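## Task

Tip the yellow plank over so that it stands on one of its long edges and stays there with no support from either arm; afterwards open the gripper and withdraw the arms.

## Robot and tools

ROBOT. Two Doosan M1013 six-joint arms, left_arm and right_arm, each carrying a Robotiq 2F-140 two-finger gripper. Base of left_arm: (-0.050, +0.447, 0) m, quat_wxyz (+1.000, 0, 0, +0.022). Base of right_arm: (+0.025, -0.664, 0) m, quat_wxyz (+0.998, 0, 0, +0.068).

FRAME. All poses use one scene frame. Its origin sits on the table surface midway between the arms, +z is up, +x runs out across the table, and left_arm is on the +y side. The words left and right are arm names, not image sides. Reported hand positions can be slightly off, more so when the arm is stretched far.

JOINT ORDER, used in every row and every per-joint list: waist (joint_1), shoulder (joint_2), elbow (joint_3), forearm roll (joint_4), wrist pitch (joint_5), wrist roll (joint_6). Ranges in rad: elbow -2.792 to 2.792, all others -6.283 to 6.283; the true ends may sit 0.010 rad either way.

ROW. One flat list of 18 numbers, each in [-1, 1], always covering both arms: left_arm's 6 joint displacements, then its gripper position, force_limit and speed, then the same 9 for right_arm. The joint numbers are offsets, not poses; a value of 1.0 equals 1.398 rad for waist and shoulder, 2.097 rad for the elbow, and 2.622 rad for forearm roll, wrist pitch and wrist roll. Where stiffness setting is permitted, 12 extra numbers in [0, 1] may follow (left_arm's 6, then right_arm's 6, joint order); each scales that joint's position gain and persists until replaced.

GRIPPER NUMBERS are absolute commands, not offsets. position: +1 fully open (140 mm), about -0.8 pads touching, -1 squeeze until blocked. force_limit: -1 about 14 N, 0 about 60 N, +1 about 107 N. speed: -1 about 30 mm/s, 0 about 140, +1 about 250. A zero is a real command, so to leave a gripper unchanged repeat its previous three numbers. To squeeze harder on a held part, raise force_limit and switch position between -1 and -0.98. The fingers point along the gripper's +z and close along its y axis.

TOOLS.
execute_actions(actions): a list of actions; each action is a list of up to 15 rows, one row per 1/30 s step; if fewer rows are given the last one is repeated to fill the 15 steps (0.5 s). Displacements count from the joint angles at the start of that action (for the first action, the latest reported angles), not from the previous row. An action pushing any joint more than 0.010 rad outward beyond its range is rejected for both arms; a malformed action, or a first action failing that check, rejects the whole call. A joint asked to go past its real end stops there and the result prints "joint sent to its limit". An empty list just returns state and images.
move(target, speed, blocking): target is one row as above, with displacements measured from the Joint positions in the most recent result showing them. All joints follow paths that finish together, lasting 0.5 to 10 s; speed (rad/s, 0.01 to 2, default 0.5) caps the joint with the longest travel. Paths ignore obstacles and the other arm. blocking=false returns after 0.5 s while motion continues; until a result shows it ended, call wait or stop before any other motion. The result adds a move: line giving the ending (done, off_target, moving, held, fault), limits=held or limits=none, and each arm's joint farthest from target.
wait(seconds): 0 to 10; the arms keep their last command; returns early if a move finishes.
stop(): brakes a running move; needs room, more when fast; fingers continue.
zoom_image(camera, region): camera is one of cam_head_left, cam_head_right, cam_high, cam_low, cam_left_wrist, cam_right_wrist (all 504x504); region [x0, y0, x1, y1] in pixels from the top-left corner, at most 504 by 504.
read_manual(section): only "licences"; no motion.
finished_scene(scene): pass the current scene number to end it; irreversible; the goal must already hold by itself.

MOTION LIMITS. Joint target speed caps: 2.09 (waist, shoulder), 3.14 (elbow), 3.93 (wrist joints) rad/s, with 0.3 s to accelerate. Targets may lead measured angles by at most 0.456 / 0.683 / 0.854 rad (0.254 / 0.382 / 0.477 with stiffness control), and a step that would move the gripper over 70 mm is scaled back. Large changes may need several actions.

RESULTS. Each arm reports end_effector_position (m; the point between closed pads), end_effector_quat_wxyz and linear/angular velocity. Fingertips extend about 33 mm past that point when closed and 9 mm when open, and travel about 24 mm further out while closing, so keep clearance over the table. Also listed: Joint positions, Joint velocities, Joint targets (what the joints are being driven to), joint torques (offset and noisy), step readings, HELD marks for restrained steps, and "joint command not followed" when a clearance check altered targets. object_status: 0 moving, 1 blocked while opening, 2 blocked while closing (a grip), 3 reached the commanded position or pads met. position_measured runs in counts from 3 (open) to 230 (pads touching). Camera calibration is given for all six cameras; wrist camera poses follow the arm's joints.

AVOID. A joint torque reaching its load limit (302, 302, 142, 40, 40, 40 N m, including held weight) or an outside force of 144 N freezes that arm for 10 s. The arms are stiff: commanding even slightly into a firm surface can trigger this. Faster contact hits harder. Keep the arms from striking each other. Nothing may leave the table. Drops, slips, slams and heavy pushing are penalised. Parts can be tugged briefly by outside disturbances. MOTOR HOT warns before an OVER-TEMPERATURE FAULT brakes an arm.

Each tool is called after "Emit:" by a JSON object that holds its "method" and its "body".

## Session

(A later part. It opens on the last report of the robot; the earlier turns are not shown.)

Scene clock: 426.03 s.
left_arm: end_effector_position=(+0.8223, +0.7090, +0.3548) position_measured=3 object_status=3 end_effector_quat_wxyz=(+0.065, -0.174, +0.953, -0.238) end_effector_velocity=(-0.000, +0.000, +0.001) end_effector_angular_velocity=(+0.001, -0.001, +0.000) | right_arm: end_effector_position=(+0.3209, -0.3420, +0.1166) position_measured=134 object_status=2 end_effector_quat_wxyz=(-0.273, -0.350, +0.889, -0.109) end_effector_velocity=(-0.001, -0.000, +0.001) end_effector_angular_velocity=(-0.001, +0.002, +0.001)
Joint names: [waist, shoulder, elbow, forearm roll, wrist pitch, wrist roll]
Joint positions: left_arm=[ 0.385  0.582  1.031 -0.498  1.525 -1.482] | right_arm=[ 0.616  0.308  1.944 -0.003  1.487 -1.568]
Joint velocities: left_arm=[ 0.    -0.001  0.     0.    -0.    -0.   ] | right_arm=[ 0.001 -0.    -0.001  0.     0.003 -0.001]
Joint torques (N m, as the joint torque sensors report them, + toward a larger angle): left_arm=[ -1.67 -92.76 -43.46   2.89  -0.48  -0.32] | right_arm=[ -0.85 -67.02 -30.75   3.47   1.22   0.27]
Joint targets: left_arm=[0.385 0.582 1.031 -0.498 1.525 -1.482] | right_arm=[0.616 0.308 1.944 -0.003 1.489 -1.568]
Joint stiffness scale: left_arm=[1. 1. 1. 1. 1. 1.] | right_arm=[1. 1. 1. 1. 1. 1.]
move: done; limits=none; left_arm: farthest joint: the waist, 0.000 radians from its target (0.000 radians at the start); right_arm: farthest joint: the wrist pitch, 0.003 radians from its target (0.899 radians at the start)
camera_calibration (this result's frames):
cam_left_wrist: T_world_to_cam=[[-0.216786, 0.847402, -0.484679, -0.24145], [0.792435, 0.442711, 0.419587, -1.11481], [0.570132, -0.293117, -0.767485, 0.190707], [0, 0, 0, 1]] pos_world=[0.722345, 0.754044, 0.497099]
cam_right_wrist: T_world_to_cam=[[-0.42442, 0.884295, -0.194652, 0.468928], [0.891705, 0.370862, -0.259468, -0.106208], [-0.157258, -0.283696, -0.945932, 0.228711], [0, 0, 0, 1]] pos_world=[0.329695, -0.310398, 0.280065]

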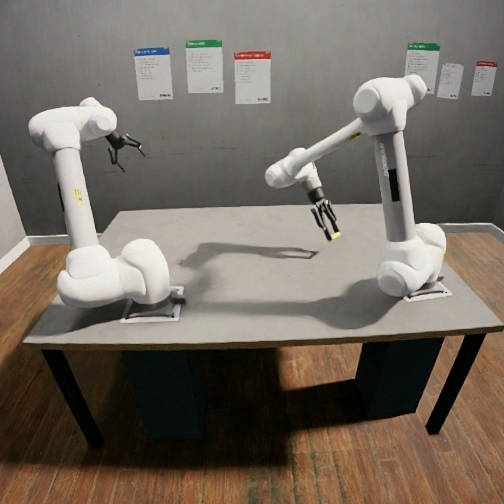

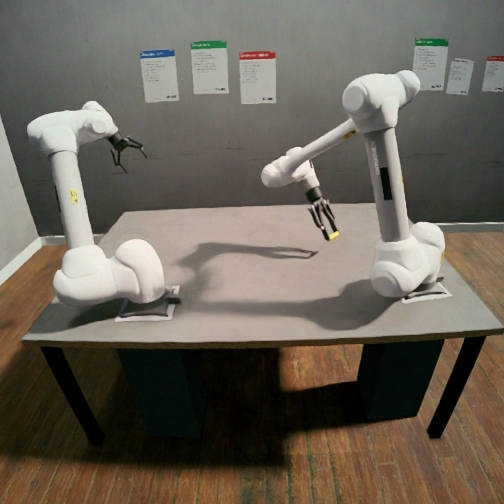

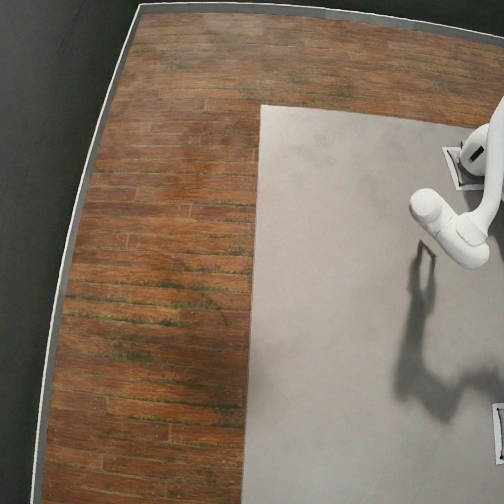

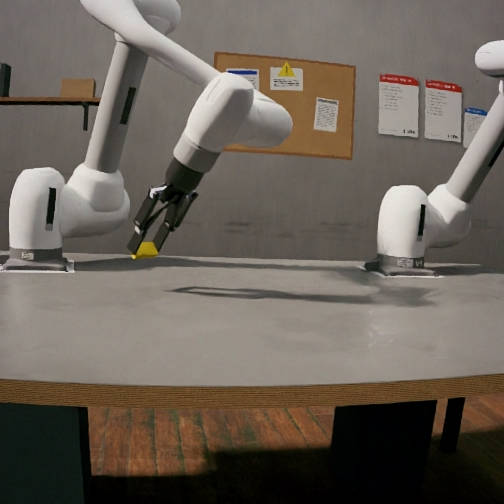

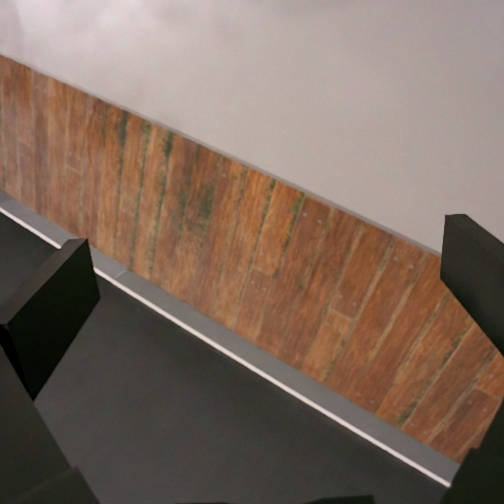

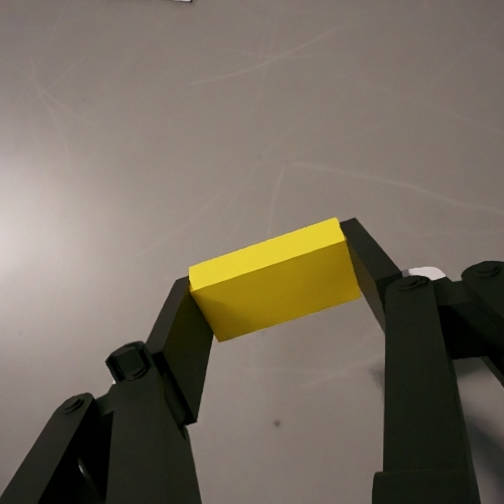

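Emit:
{"method": "move", "body": {"target": [0,0,0,0,0,0,1,0,0, 0,0.2668,0,0,0.0973,0,-1,-0.3,-0.4], "speed": 0.6}}

Scene clock: 449.90 s.
left_arm: end_effector_position=(+0.8223, +0.7090, +0.3548) position_measured=3 object_status=3 end_effector_quat_wxyz=(+0.065, -0.174, +0.953, -0.238) end_effector_velocity=(+0.000, +0.000, -0.000) end_effector_angular_velocity=(-0.000, -0.001, +0.001) | right_arm: end_effector_position=(+0.2616, -0.3974, +0.0355) position_measured=134 object_status=2 end_effector_quat_wxyz=(-0.532, -0.300, +0.763, -0.212) end_effector_velocity=(-0.000, -0.001, +0.000) end_effector_angular_velocity=(-0.003, +0.003, -0.000)
Joint names: [waist, shoulder, elbow, forearm roll, wrist pitch, wrist roll]
Joint positions: left_arm=[ 0.385  0.582  1.031 -0.498  1.525 -1.482] | right_arm=[ 0.616  0.679  1.943 -0.003  1.739 -1.568]
Joint velocities: left_arm=[ 0.     0.001 -0.    -0.    -0.001 -0.   ] | right_arm=[-0.001  0.001  0.    -0.     0.002 -0.   ]
Joint torques (N m, as the joint torque sensors report them, + toward a larger angle): left_arm=[ -1.56 -92.29 -43.26   2.94  -0.27  -0.27] | right_arm=[ -1.13 -87.6  -18.22   2.23   1.9    0.16]
Joint targets: left_arm=[0.385 0.582 1.031 -0.498 1.525 -1.482] | right_arm=[0.616 0.681 1.944 -0.003 1.742 -1.568]
Joint stiffness scale: left_arm=[1. 1. 1. 1. 1. 1.] | right_arm=[1. 1. 1. 1. 1. 1.]
move: done; limits=none; left_arm: farthest joint: the waist, 0.000 radians from its target (0.000 radians at the start); right_arm: farthest joint: the wrist pitch, 0.003 radians from its target (0.255 radians at the start)
camera_calibration (this result's frames):
cam_left_wrist: T_world_to_cam=[[-0.216786, 0.847402, -0.48468, -0.24145], [0.792435, 0.442711, 0.419587, -1.11481], [0.570132, -0.293117, -0.767485, 0.190707], [0, 0, 0, 1]] pos_world=[0.722345, 0.754043, 0.497099]
cam_right_wrist: T_world_to_cam=[[-0.547507, 0.768998, -0.329966, 0.468107], [0.656825, 0.150614, -0.738848, -0.0629244], [-0.518475, -0.621255, -0.58756, 0.0746247], [0, 0, 0, 1]] pos_world=[0.336313, -0.304135, 0.151814]

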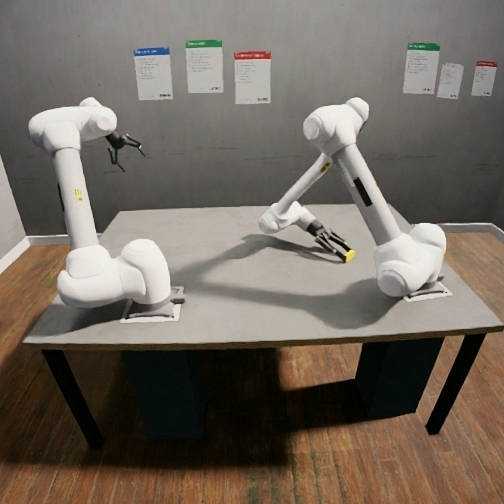

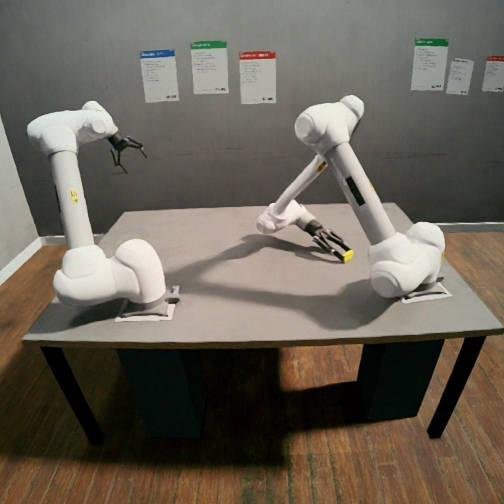

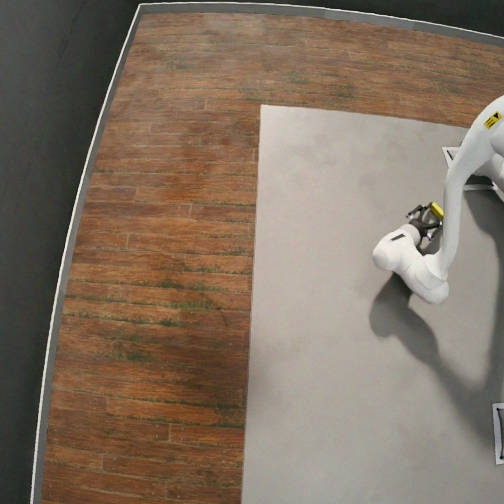

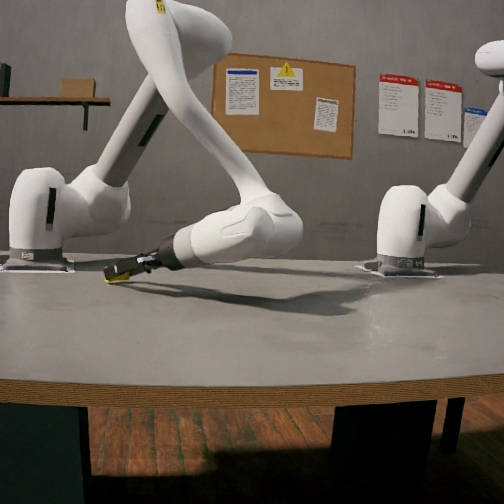

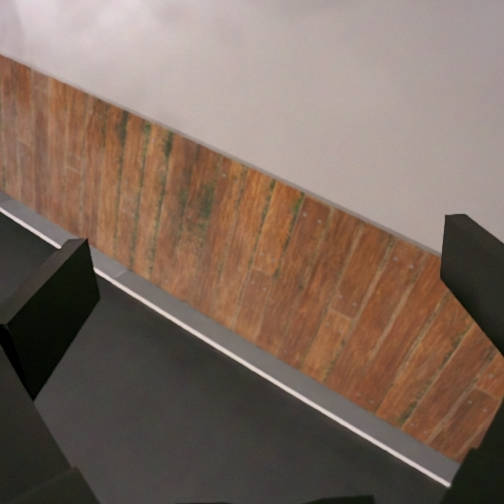

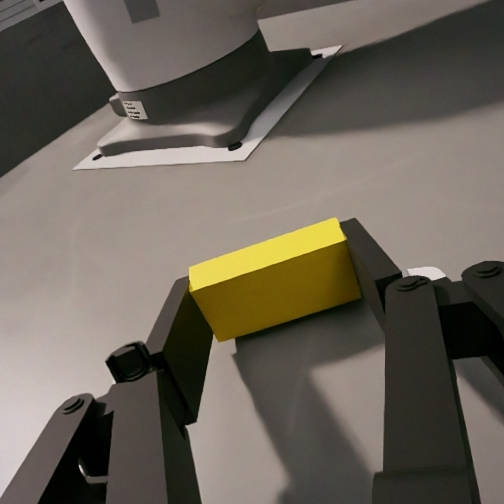

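Emit:
{"method": "zoom_image", "body": {"camera": "cam_low", "region": [85, 245, 175, 305]}}

Emit:
{"method": "zoom_image", "body": {"camera": "cam_head_right", "region": [310, 225, 380, 280]}}

Emit:
{"method": "zoom_image", "body": {"camera": "cam_right_wrist", "region": [150, 190, 410, 390]}}

Region (85, 245, 175, 305) of cam_low's 504x504 image, scaled by 5.600, with more detail than that image has.

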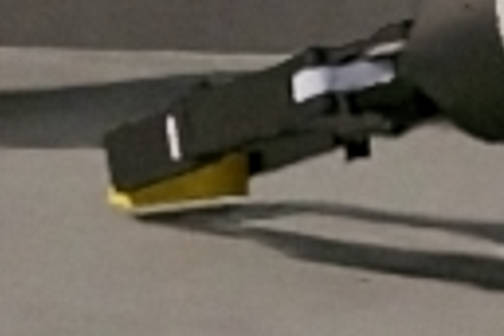

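Region (310, 225, 380, 280) of cam_head_right's 504x504 image, scaled by 7.200, with more detail than that image has; it fills the top 396 rows of this view, and the rest is white.

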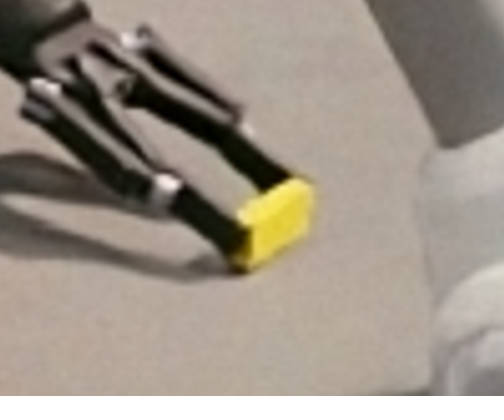

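Region (150, 190, 410, 390) of cam_right_wrist's 504x504 image, scaled by 1.938, with more detail than that image has; it fills the top 388 rows of this view, and the rest is white.

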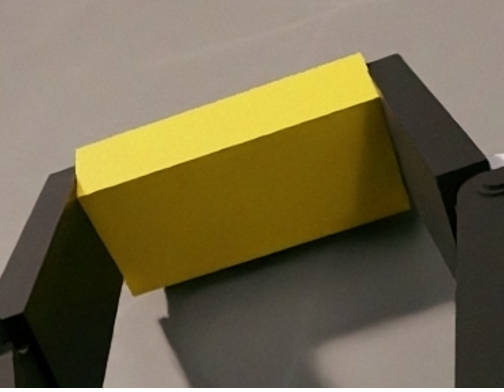

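Emit:
{"method": "zoom_image", "body": {"camera": "cam_right_wrist", "region": [180, 290, 300, 410]}}

Emit:
{"method": "zoom_image", "body": {"camera": "cam_low", "region": [95, 262, 145, 297]}}

Emit:
{"method": "zoom_image", "body": {"camera": "cam_head_left", "region": [325, 235, 375, 275]}}

Region (180, 290, 300, 410) of cam_right_wrist's 504x504 image, scaled by 4.200, with more detail than that image has.

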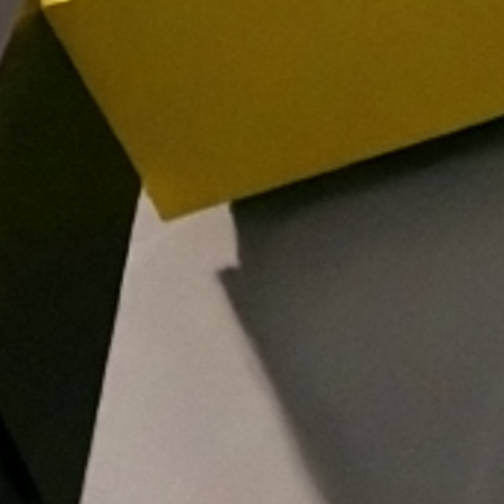

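Region (95, 262, 145, 297) of cam_low's 504x504 image, scaled by 10.080, with more detail than that image has; it fills the top 353 rows of this view, and the rest is white.

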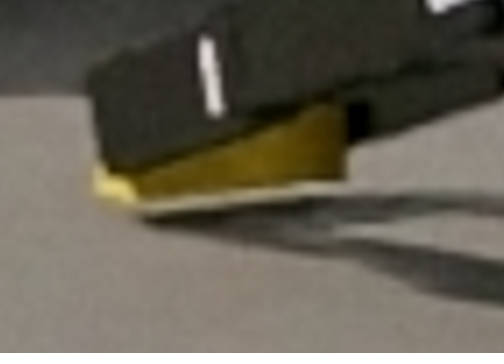

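Region (325, 235, 375, 275) of cam_head_left's 504x504 image, scaled by 10.080, with more detail than that image has; it fills the top 403 rows of this view, and the rest is white.

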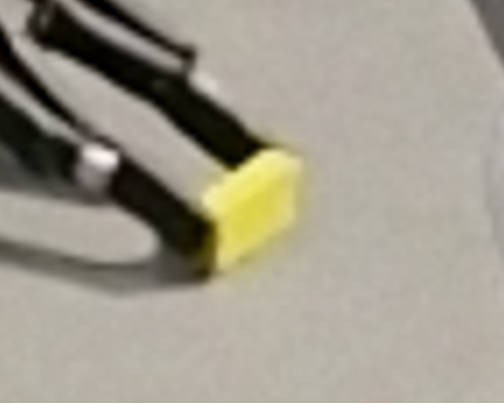

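Emit:
{"method": "move", "body": {"target": [0,0,0,0,0,0,1,0,0, 0,0.0129,0,0,0,0,-1,-0.3,-0.4], "speed": 0.06}}

Scene clock: 570.67 s.
left_arm: end_effector_position=(+0.8223, +0.7090, +0.3548) position_measured=3 object_status=3 end_effector_quat_wxyz=(+0.065, -0.174, +0.953, -0.238) end_effector_velocity=(-0.001, +0.001, +0.001) end_effector_angular_velocity=(+0.002, +0.000, -0.000) | right_arm: end_effector_position=(+0.2602, -0.3987, +0.0299) position_measured=134 object_status=2 end_effector_quat_wxyz=(-0.538, -0.299, +0.758, -0.214) end_effector_velocity=(-0.000, -0.000, -0.000) end_effector_angular_velocity=(-0.001, +0.003, -0.000)
Joint names: [waist, shoulder, elbow, forearm roll, wrist pitch, wrist roll]
Joint positions: left_arm=[ 0.385  0.582  1.031 -0.498  1.525 -1.482] | right_arm=[ 0.616  0.695  1.943 -0.003  1.74  -1.568]
Joint velocities: left_arm=[ 0.001 -0.001  0.     0.002  0.     0.   ] | right_arm=[-0.001  0.002  0.     0.     0.001 -0.001]
Joint torques (N m, as the joint torque sensors report them, + toward a larger angle): left_arm=[ -1.27 -93.54 -43.71   2.84  -0.49  -0.26] | right_arm=[ -0.41 -88.01 -17.25   2.27   2.22   0.24]
Joint targets: left_arm=[0.385 0.582 1.031 -0.498 1.525 -1.482] | right_arm=[0.616 0.697 1.943 -0.003 1.739 -1.568]
Joint stiffness scale: left_arm=[1. 1. 1. 1. 1. 1.] | right_arm=[1. 1. 1. 1. 1. 1.]
move: done; limits=none; left_arm: farthest joint: the waist, 0.000 radians from its target (0.000 radians at the start); right_arm: farthest joint: the shoulder, 0.002 radians from its target (0.018 radians at the start)
camera_calibration (this result's frames):
cam_left_wrist: T_world_to_cam=[[-0.216786, 0.847402, -0.484679, -0.24145], [0.792435, 0.442711, 0.419587, -1.11481], [0.570132, -0.293117, -0.767484, 0.190707], [0, 0, 0, 1]] pos_world=[0.722345, 0.754044, 0.497099]
cam_right_wrist: T_world_to_cam=[[-0.551462, 0.765305, -0.331962, 0.466114], [0.64794, 0.142315, -0.748278, -0.0666478], [-0.525418, -0.627738, -0.574353, 0.0685804], [0, 0, 0, 1]] pos_world=[0.336261, -0.304184, 0.14425]

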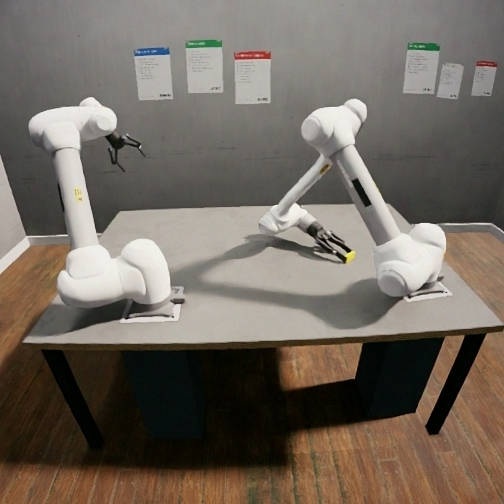

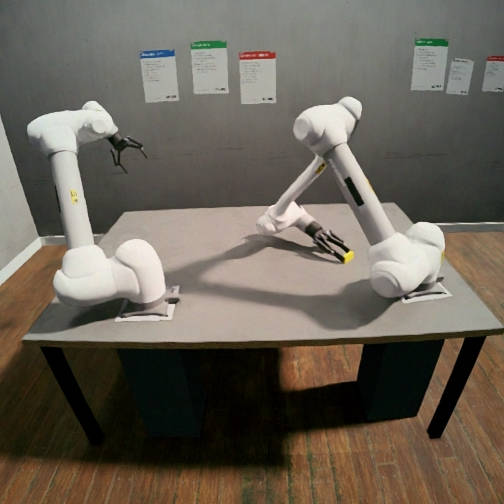

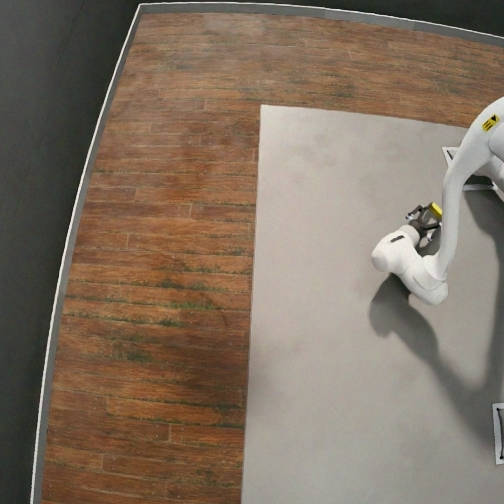

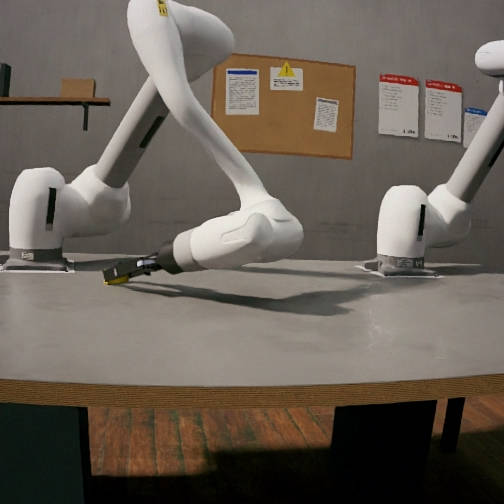

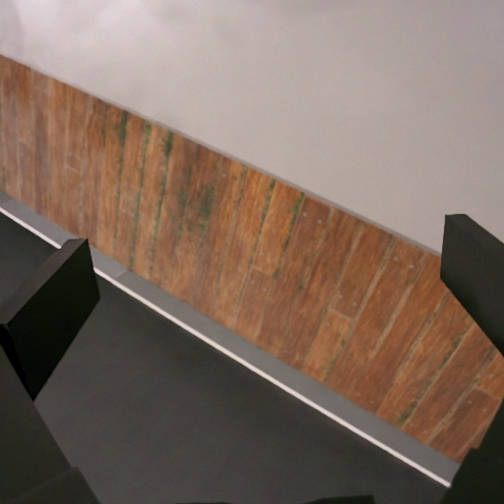

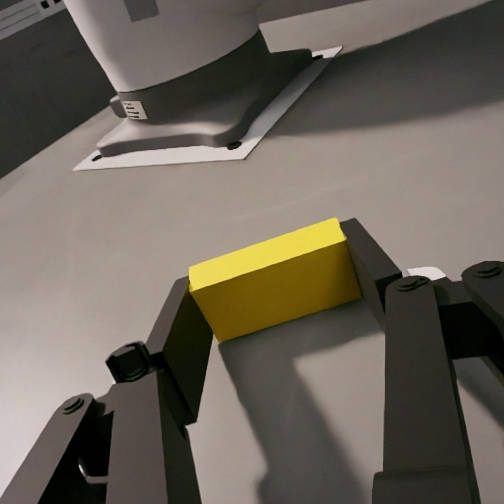

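Emit:
{"method": "zoom_image", "body": {"camera": "cam_right_wrist", "region": [180, 290, 300, 410]}}

Emit:
{"method": "zoom_image", "body": {"camera": "cam_low", "region": [95, 262, 145, 297]}}

Emit:
{"method": "zoom_image", "body": {"camera": "cam_right_wrist", "region": [280, 230, 420, 370]}}

Region (180, 290, 300, 410) of cam_right_wrist's 504x504 image, scaled by 4.200, with more detail than that image has.

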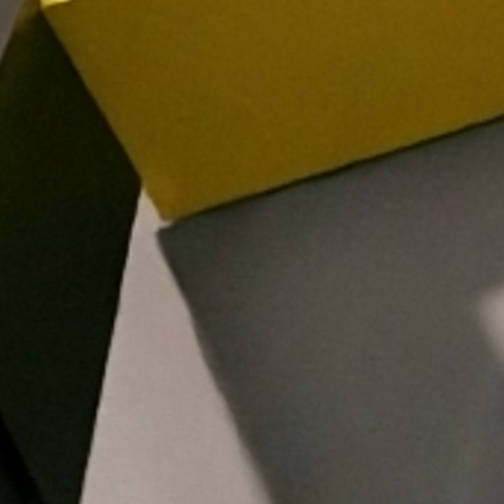

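Region (95, 262, 145, 297) of cam_low's 504x504 image, scaled by 10.080, with more detail than that image has; it fills the top 353 rows of this view, and the rest is white.

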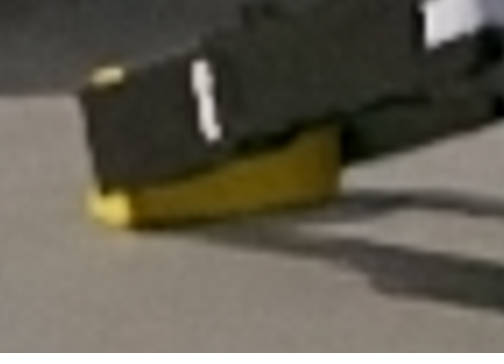

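Region (280, 230, 420, 370) of cam_right_wrist's 504x504 image, scaled by 3.600, with more detail than that image has.

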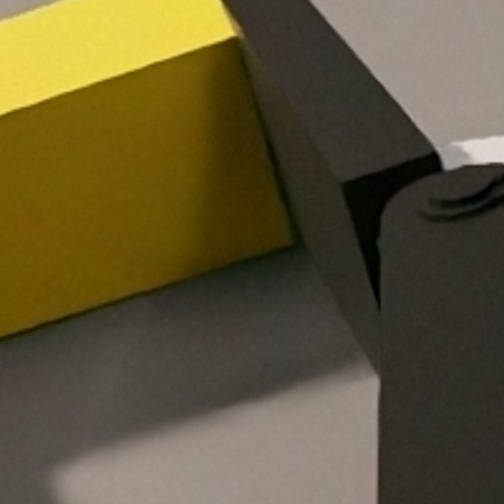

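Emit:
{"method": "execute_actions", "body": {"actions": [[[0,0,0,0,0,0,1,0,0, 0,0.0019,0,0,0,0,-1,-0.3,-0.4],[0,0,0,0,0,0,1,0,0, 0,0.0024,0,0,0,0,-1,-0.3,-0.4],[0,0,0,0,0,0,1,0,0, 0,0.0029,0,0,0,0,-1,-0.3,-0.4],[0,0,0,0,0,0,1,0,0, 0,0.0033,0,0,0,0,-1,-0.3,-0.4],[0,0,0,0,0,0,1,0,0, 0,0.0036,0,0,0,0,-1,-0.3,-0.4],[0,0,0,0,0,0,1,0,0, 0,0.0038,0,0,0,0,-1,-0.3,-0.4],[0,0,0,0,0,0,1,0,0, 0,0.0039,0,0,0,0,-1,-0.3,-0.4],[0,0,0,0,0,0,1,0,0, 0,0.0039,0,0,0,0,-1,-0.3,-0.4],[0,0,0,0,0,0,1,0,0, 0,0.0039,0,0,0,0,0.25,-0.3,0]]]}}

Scene clock: 652.77 s.
left_arm: end_effector_position=(+0.8223, +0.7090, +0.3548) position_measured=3 object_status=3 end_effector_quat_wxyz=(+0.065, -0.174, +0.953, -0.238) end_effector_velocity=(+0.000, -0.000, -0.001) end_effector_angular_velocity=(-0.001, +0.001, -0.001) | right_arm: end_effector_position=(+0.2598, -0.3990, +0.0288) position_measured=98 object_status=0 end_effector_quat_wxyz=(-0.540, -0.298, +0.757, -0.215) end_effector_velocity=(+0.000, +0.001, -0.000) end_effector_angular_velocity=(-0.001, +0.001, +0.001)
Joint names: [waist, shoulder, elbow, forearm roll, wrist pitch, wrist roll]
Joint positions: left_arm=[ 0.385  0.582  1.031 -0.498  1.525 -1.482] | right_arm=[ 0.616  0.698  1.943 -0.003  1.74  -1.568]
Joint velocities: left_arm=[-0.     0.001 -0.    -0.001  0.     0.   ] | right_arm=[ 0.001  0.001 -0.001  0.     0.001  0.   ]
Joint torques (N m, as the joint torque sensors report them, + toward a larger angle): left_arm=[ -2.18 -92.19 -44.11   2.87  -0.33  -0.47] | right_arm=[ -1.26 -90.12 -17.71   2.29   2.05   0.17]
Joint targets: left_arm=[0.385 0.582 1.031 -0.498 1.525 -1.482] | right_arm=[0.616 0.700 1.943 -0.003 1.740 -1.568]
Joint stiffness scale: left_arm=[1. 1. 1. 1. 1. 1.] | right_arm=[1. 1. 1. 1. 1. 1.]
Step readings (joint positions):
0: left_arm=[0.385 0.582 1.031 -0.498 1.525 -1.482] | right_arm=[0.616 0.695 1.943 -0.003 1.740 -1.568]
1: left_arm=[0.385 0.582 1.031 -0.498 1.525 -1.482] | right_arm=[0.616 0.695 1.943 -0.003 1.740 -1.568]
2: left_arm=[0.385 0.582 1.031 -0.498 1.525 -1.482] | right_arm=[0.616 0.695 1.943 -0.003 1.740 -1.568]
4: left_arm=[0.385 0.582 1.031 -0.498 1.525 -1.482] | right_arm=[0.616 0.696 1.943 -0.003 1.740 -1.568]
8: left_arm=[0.385 0.582 1.031 -0.498 1.525 -1.482] | right_arm=[0.616 0.698 1.943 -0.003 1.740 -1.568]
15: Joint positions above
camera_calibration (this result's frames):
cam_left_wrist: T_world_to_cam=[[-0.216786, 0.847402, -0.484679, -0.24145], [0.792435, 0.442711, 0.419587, -1.11481], [0.570132, -0.293117, -0.767485, 0.190707], [0, 0, 0, 1]] pos_world=[0.722345, 0.754043, 0.497099]
cam_right_wrist: T_world_to_cam=[[-0.552466, 0.764366, -0.332454, 0.465712], [0.645674, 0.140197, -0.750633, -0.0673677], [-0.52715, -0.629356, -0.570985, 0.067253], [0, 0, 0, 1]] pos_world=[0.33624, -0.304204, 0.14266]

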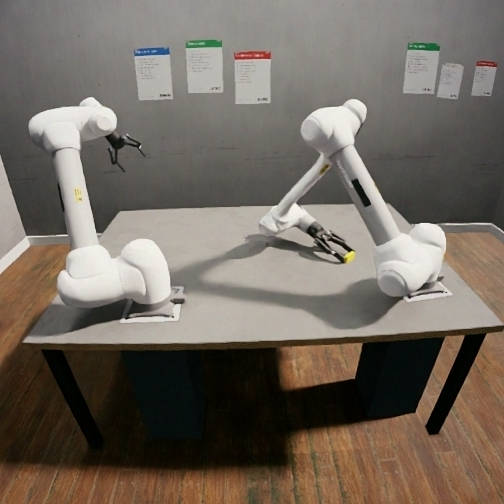

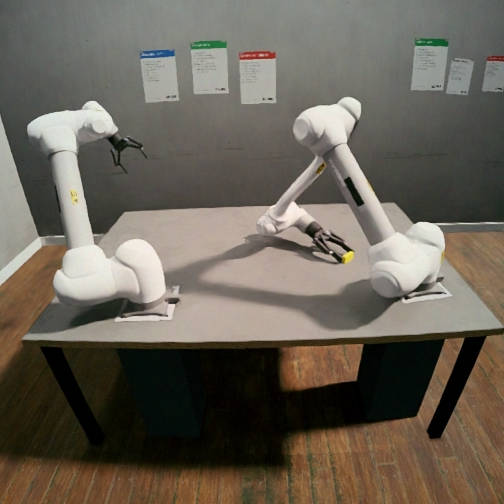

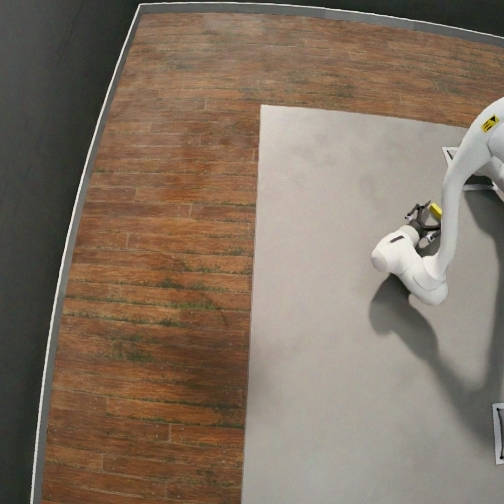

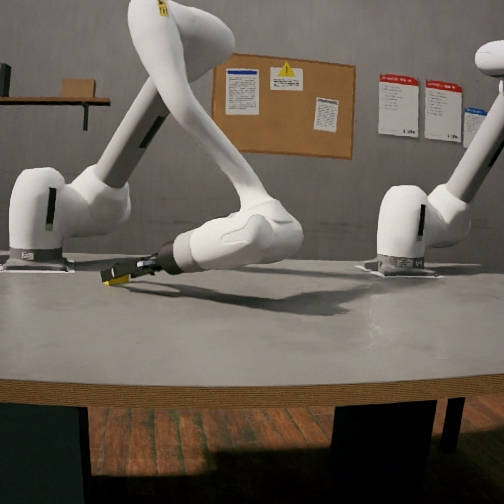

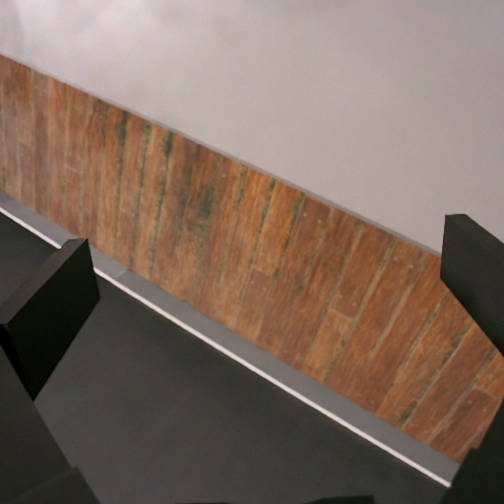

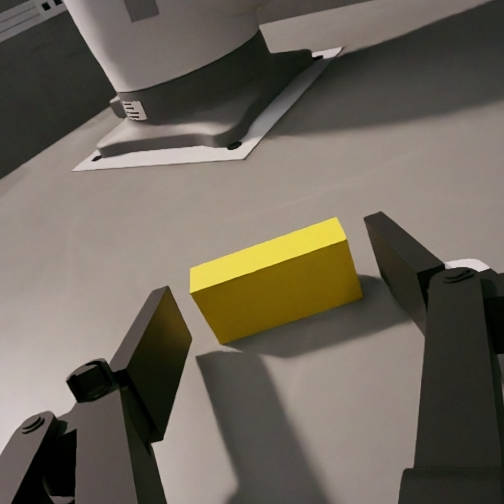

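Emit:
{"method": "move", "body": {"target": [0,0,0,0,0,0,1,0,0, 0,-0.2504,-0.1192,0,0.0381,0,1,-0.3,0], "speed": 0.7}}

Scene clock: 662.67 s.
left_arm: end_effector_position=(+0.8223, +0.7090, +0.3548) position_measured=3 object_status=3 end_effector_quat_wxyz=(+0.065, -0.174, +0.953, -0.238) end_effector_velocity=(+0.000, -0.001, -0.000) end_effector_angular_velocity=(+0.001, -0.000, -0.002) | right_arm: end_effector_position=(+0.3563, -0.3090, +0.2335) position_measured=3 object_status=3 end_effector_quat_wxyz=(-0.338, -0.341, +0.867, -0.135) end_effector_velocity=(+0.000, +0.000, +0.001) end_effector_angular_velocity=(+0.002, -0.000, +0.002)
Joint names: [waist, shoulder, elbow, forearm roll, wrist pitch, wrist roll]
Joint positions: left_arm=[ 0.385  0.582  1.031 -0.498  1.525 -1.482] | right_arm=[ 0.616  0.35   1.698 -0.003  1.838 -1.568]
Joint velocities: left_arm=[-0.001 -0.     0.     0.001  0.     0.001] | right_arm=[-0.    -0.002 -0.001  0.     0.001 -0.002]
Joint torques (N m, as the joint torque sensors report them, + toward a larger angle): left_arm=[ -1.48 -92.89 -43.32   2.85  -0.38  -0.2 ] | right_arm=[ -1.25 -71.62 -34.86   4.06   1.16   0.14]
Joint targets: left_arm=[0.385 0.582 1.031 -0.498 1.525 -1.482] | right_arm=[0.616 0.348 1.693 -0.003 1.840 -1.568]
Joint stiffness scale: left_arm=[1. 1. 1. 1. 1. 1.] | right_arm=[1. 1. 1. 1. 1. 1.]
move: done; limits=none; left_arm: farthest joint: the waist, 0.000 radians from its target (0.000 radians at the start); right_arm: farthest joint: the elbow, 0.005 radians from its target (0.250 radians at the start)
camera_calibration (this result's frames):
cam_left_wrist: T_world_to_cam=[[-0.216786, 0.847402, -0.484679, -0.24145], [0.792435, 0.442711, 0.419587, -1.11481], [0.570132, -0.293117, -0.767485, 0.190707], [0, 0, 0, 1]] pos_world=[0.722344, 0.754044, 0.497099]
cam_right_wrist: T_world_to_cam=[[-0.446985, 0.862717, -0.236482, 0.488609], [0.856946, 0.33713, -0.389856, -0.0873151], [-0.25661, -0.376912, -0.889994, 0.347731], [0, 0, 0, 1]] pos_world=[0.382456, -0.26103, 0.390986]

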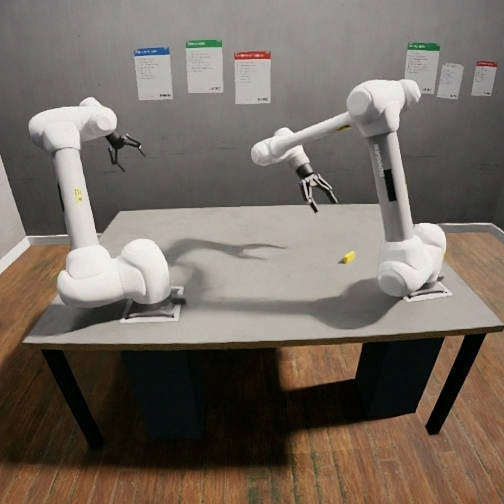

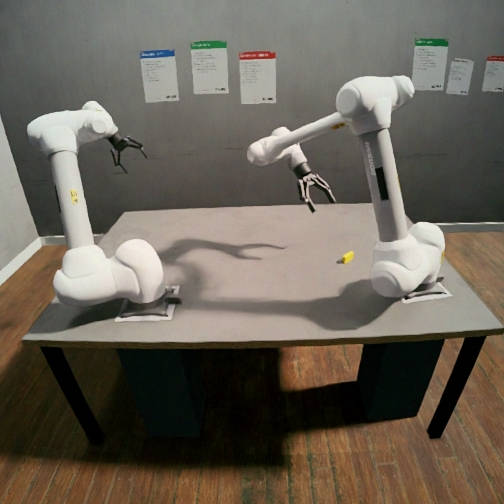

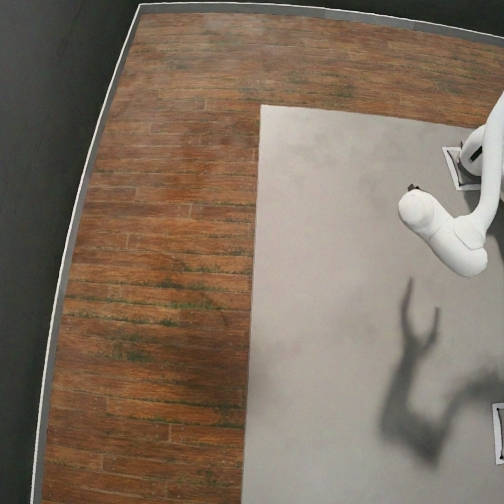

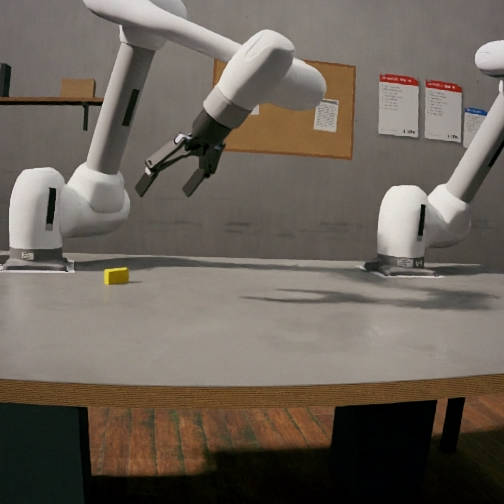

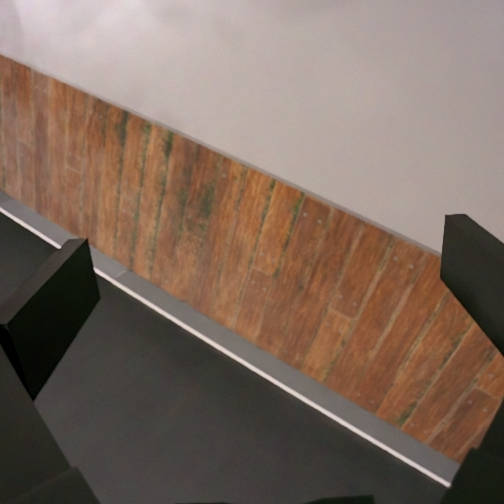

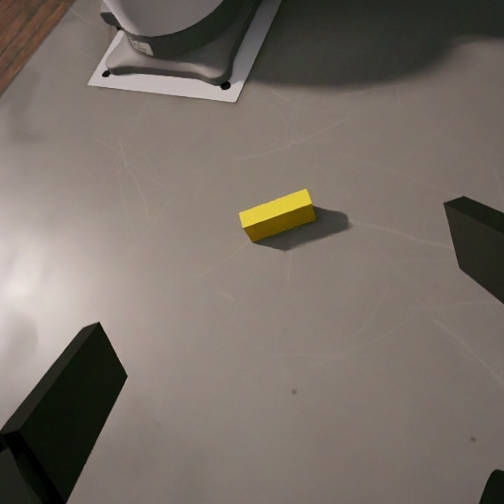

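The plank looks upright. I'll zoom in to confirm before ending the scene.

Emit:
{"method": "zoom_image", "body": {"camera": "cam_low", "region": [85, 250, 155, 300]}}

Emit:
{"method": "zoom_image", "body": {"camera": "cam_right_wrist", "region": [220, 170, 360, 270]}}

Region (85, 250, 155, 300) of cam_low's 504x504 image, scaled by 7.200, with more detail than that image has; it fills the top 360 rows of this view, and the rest is white.

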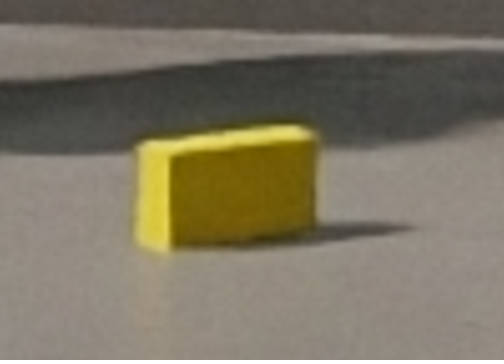

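Region (220, 170, 360, 270) of cam_right_wrist's 504x504 image, scaled by 3.600, with more detail than that image has; it fills the top 360 rows of this view, and the rest is white.

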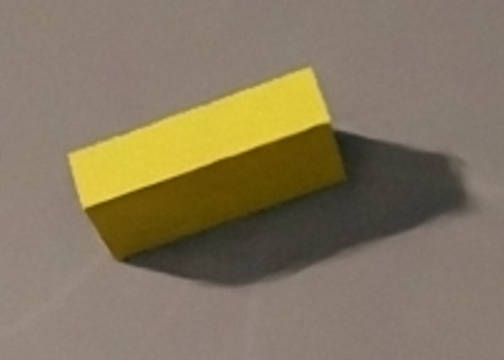

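The plank is resting on its long narrow edge, and the gripper is open and about 27 cm away, so I'm ending scene 1.

Emit:
{"method": "finished_scene", "body": {"scene": 1}}

The scene is finished: the task was done.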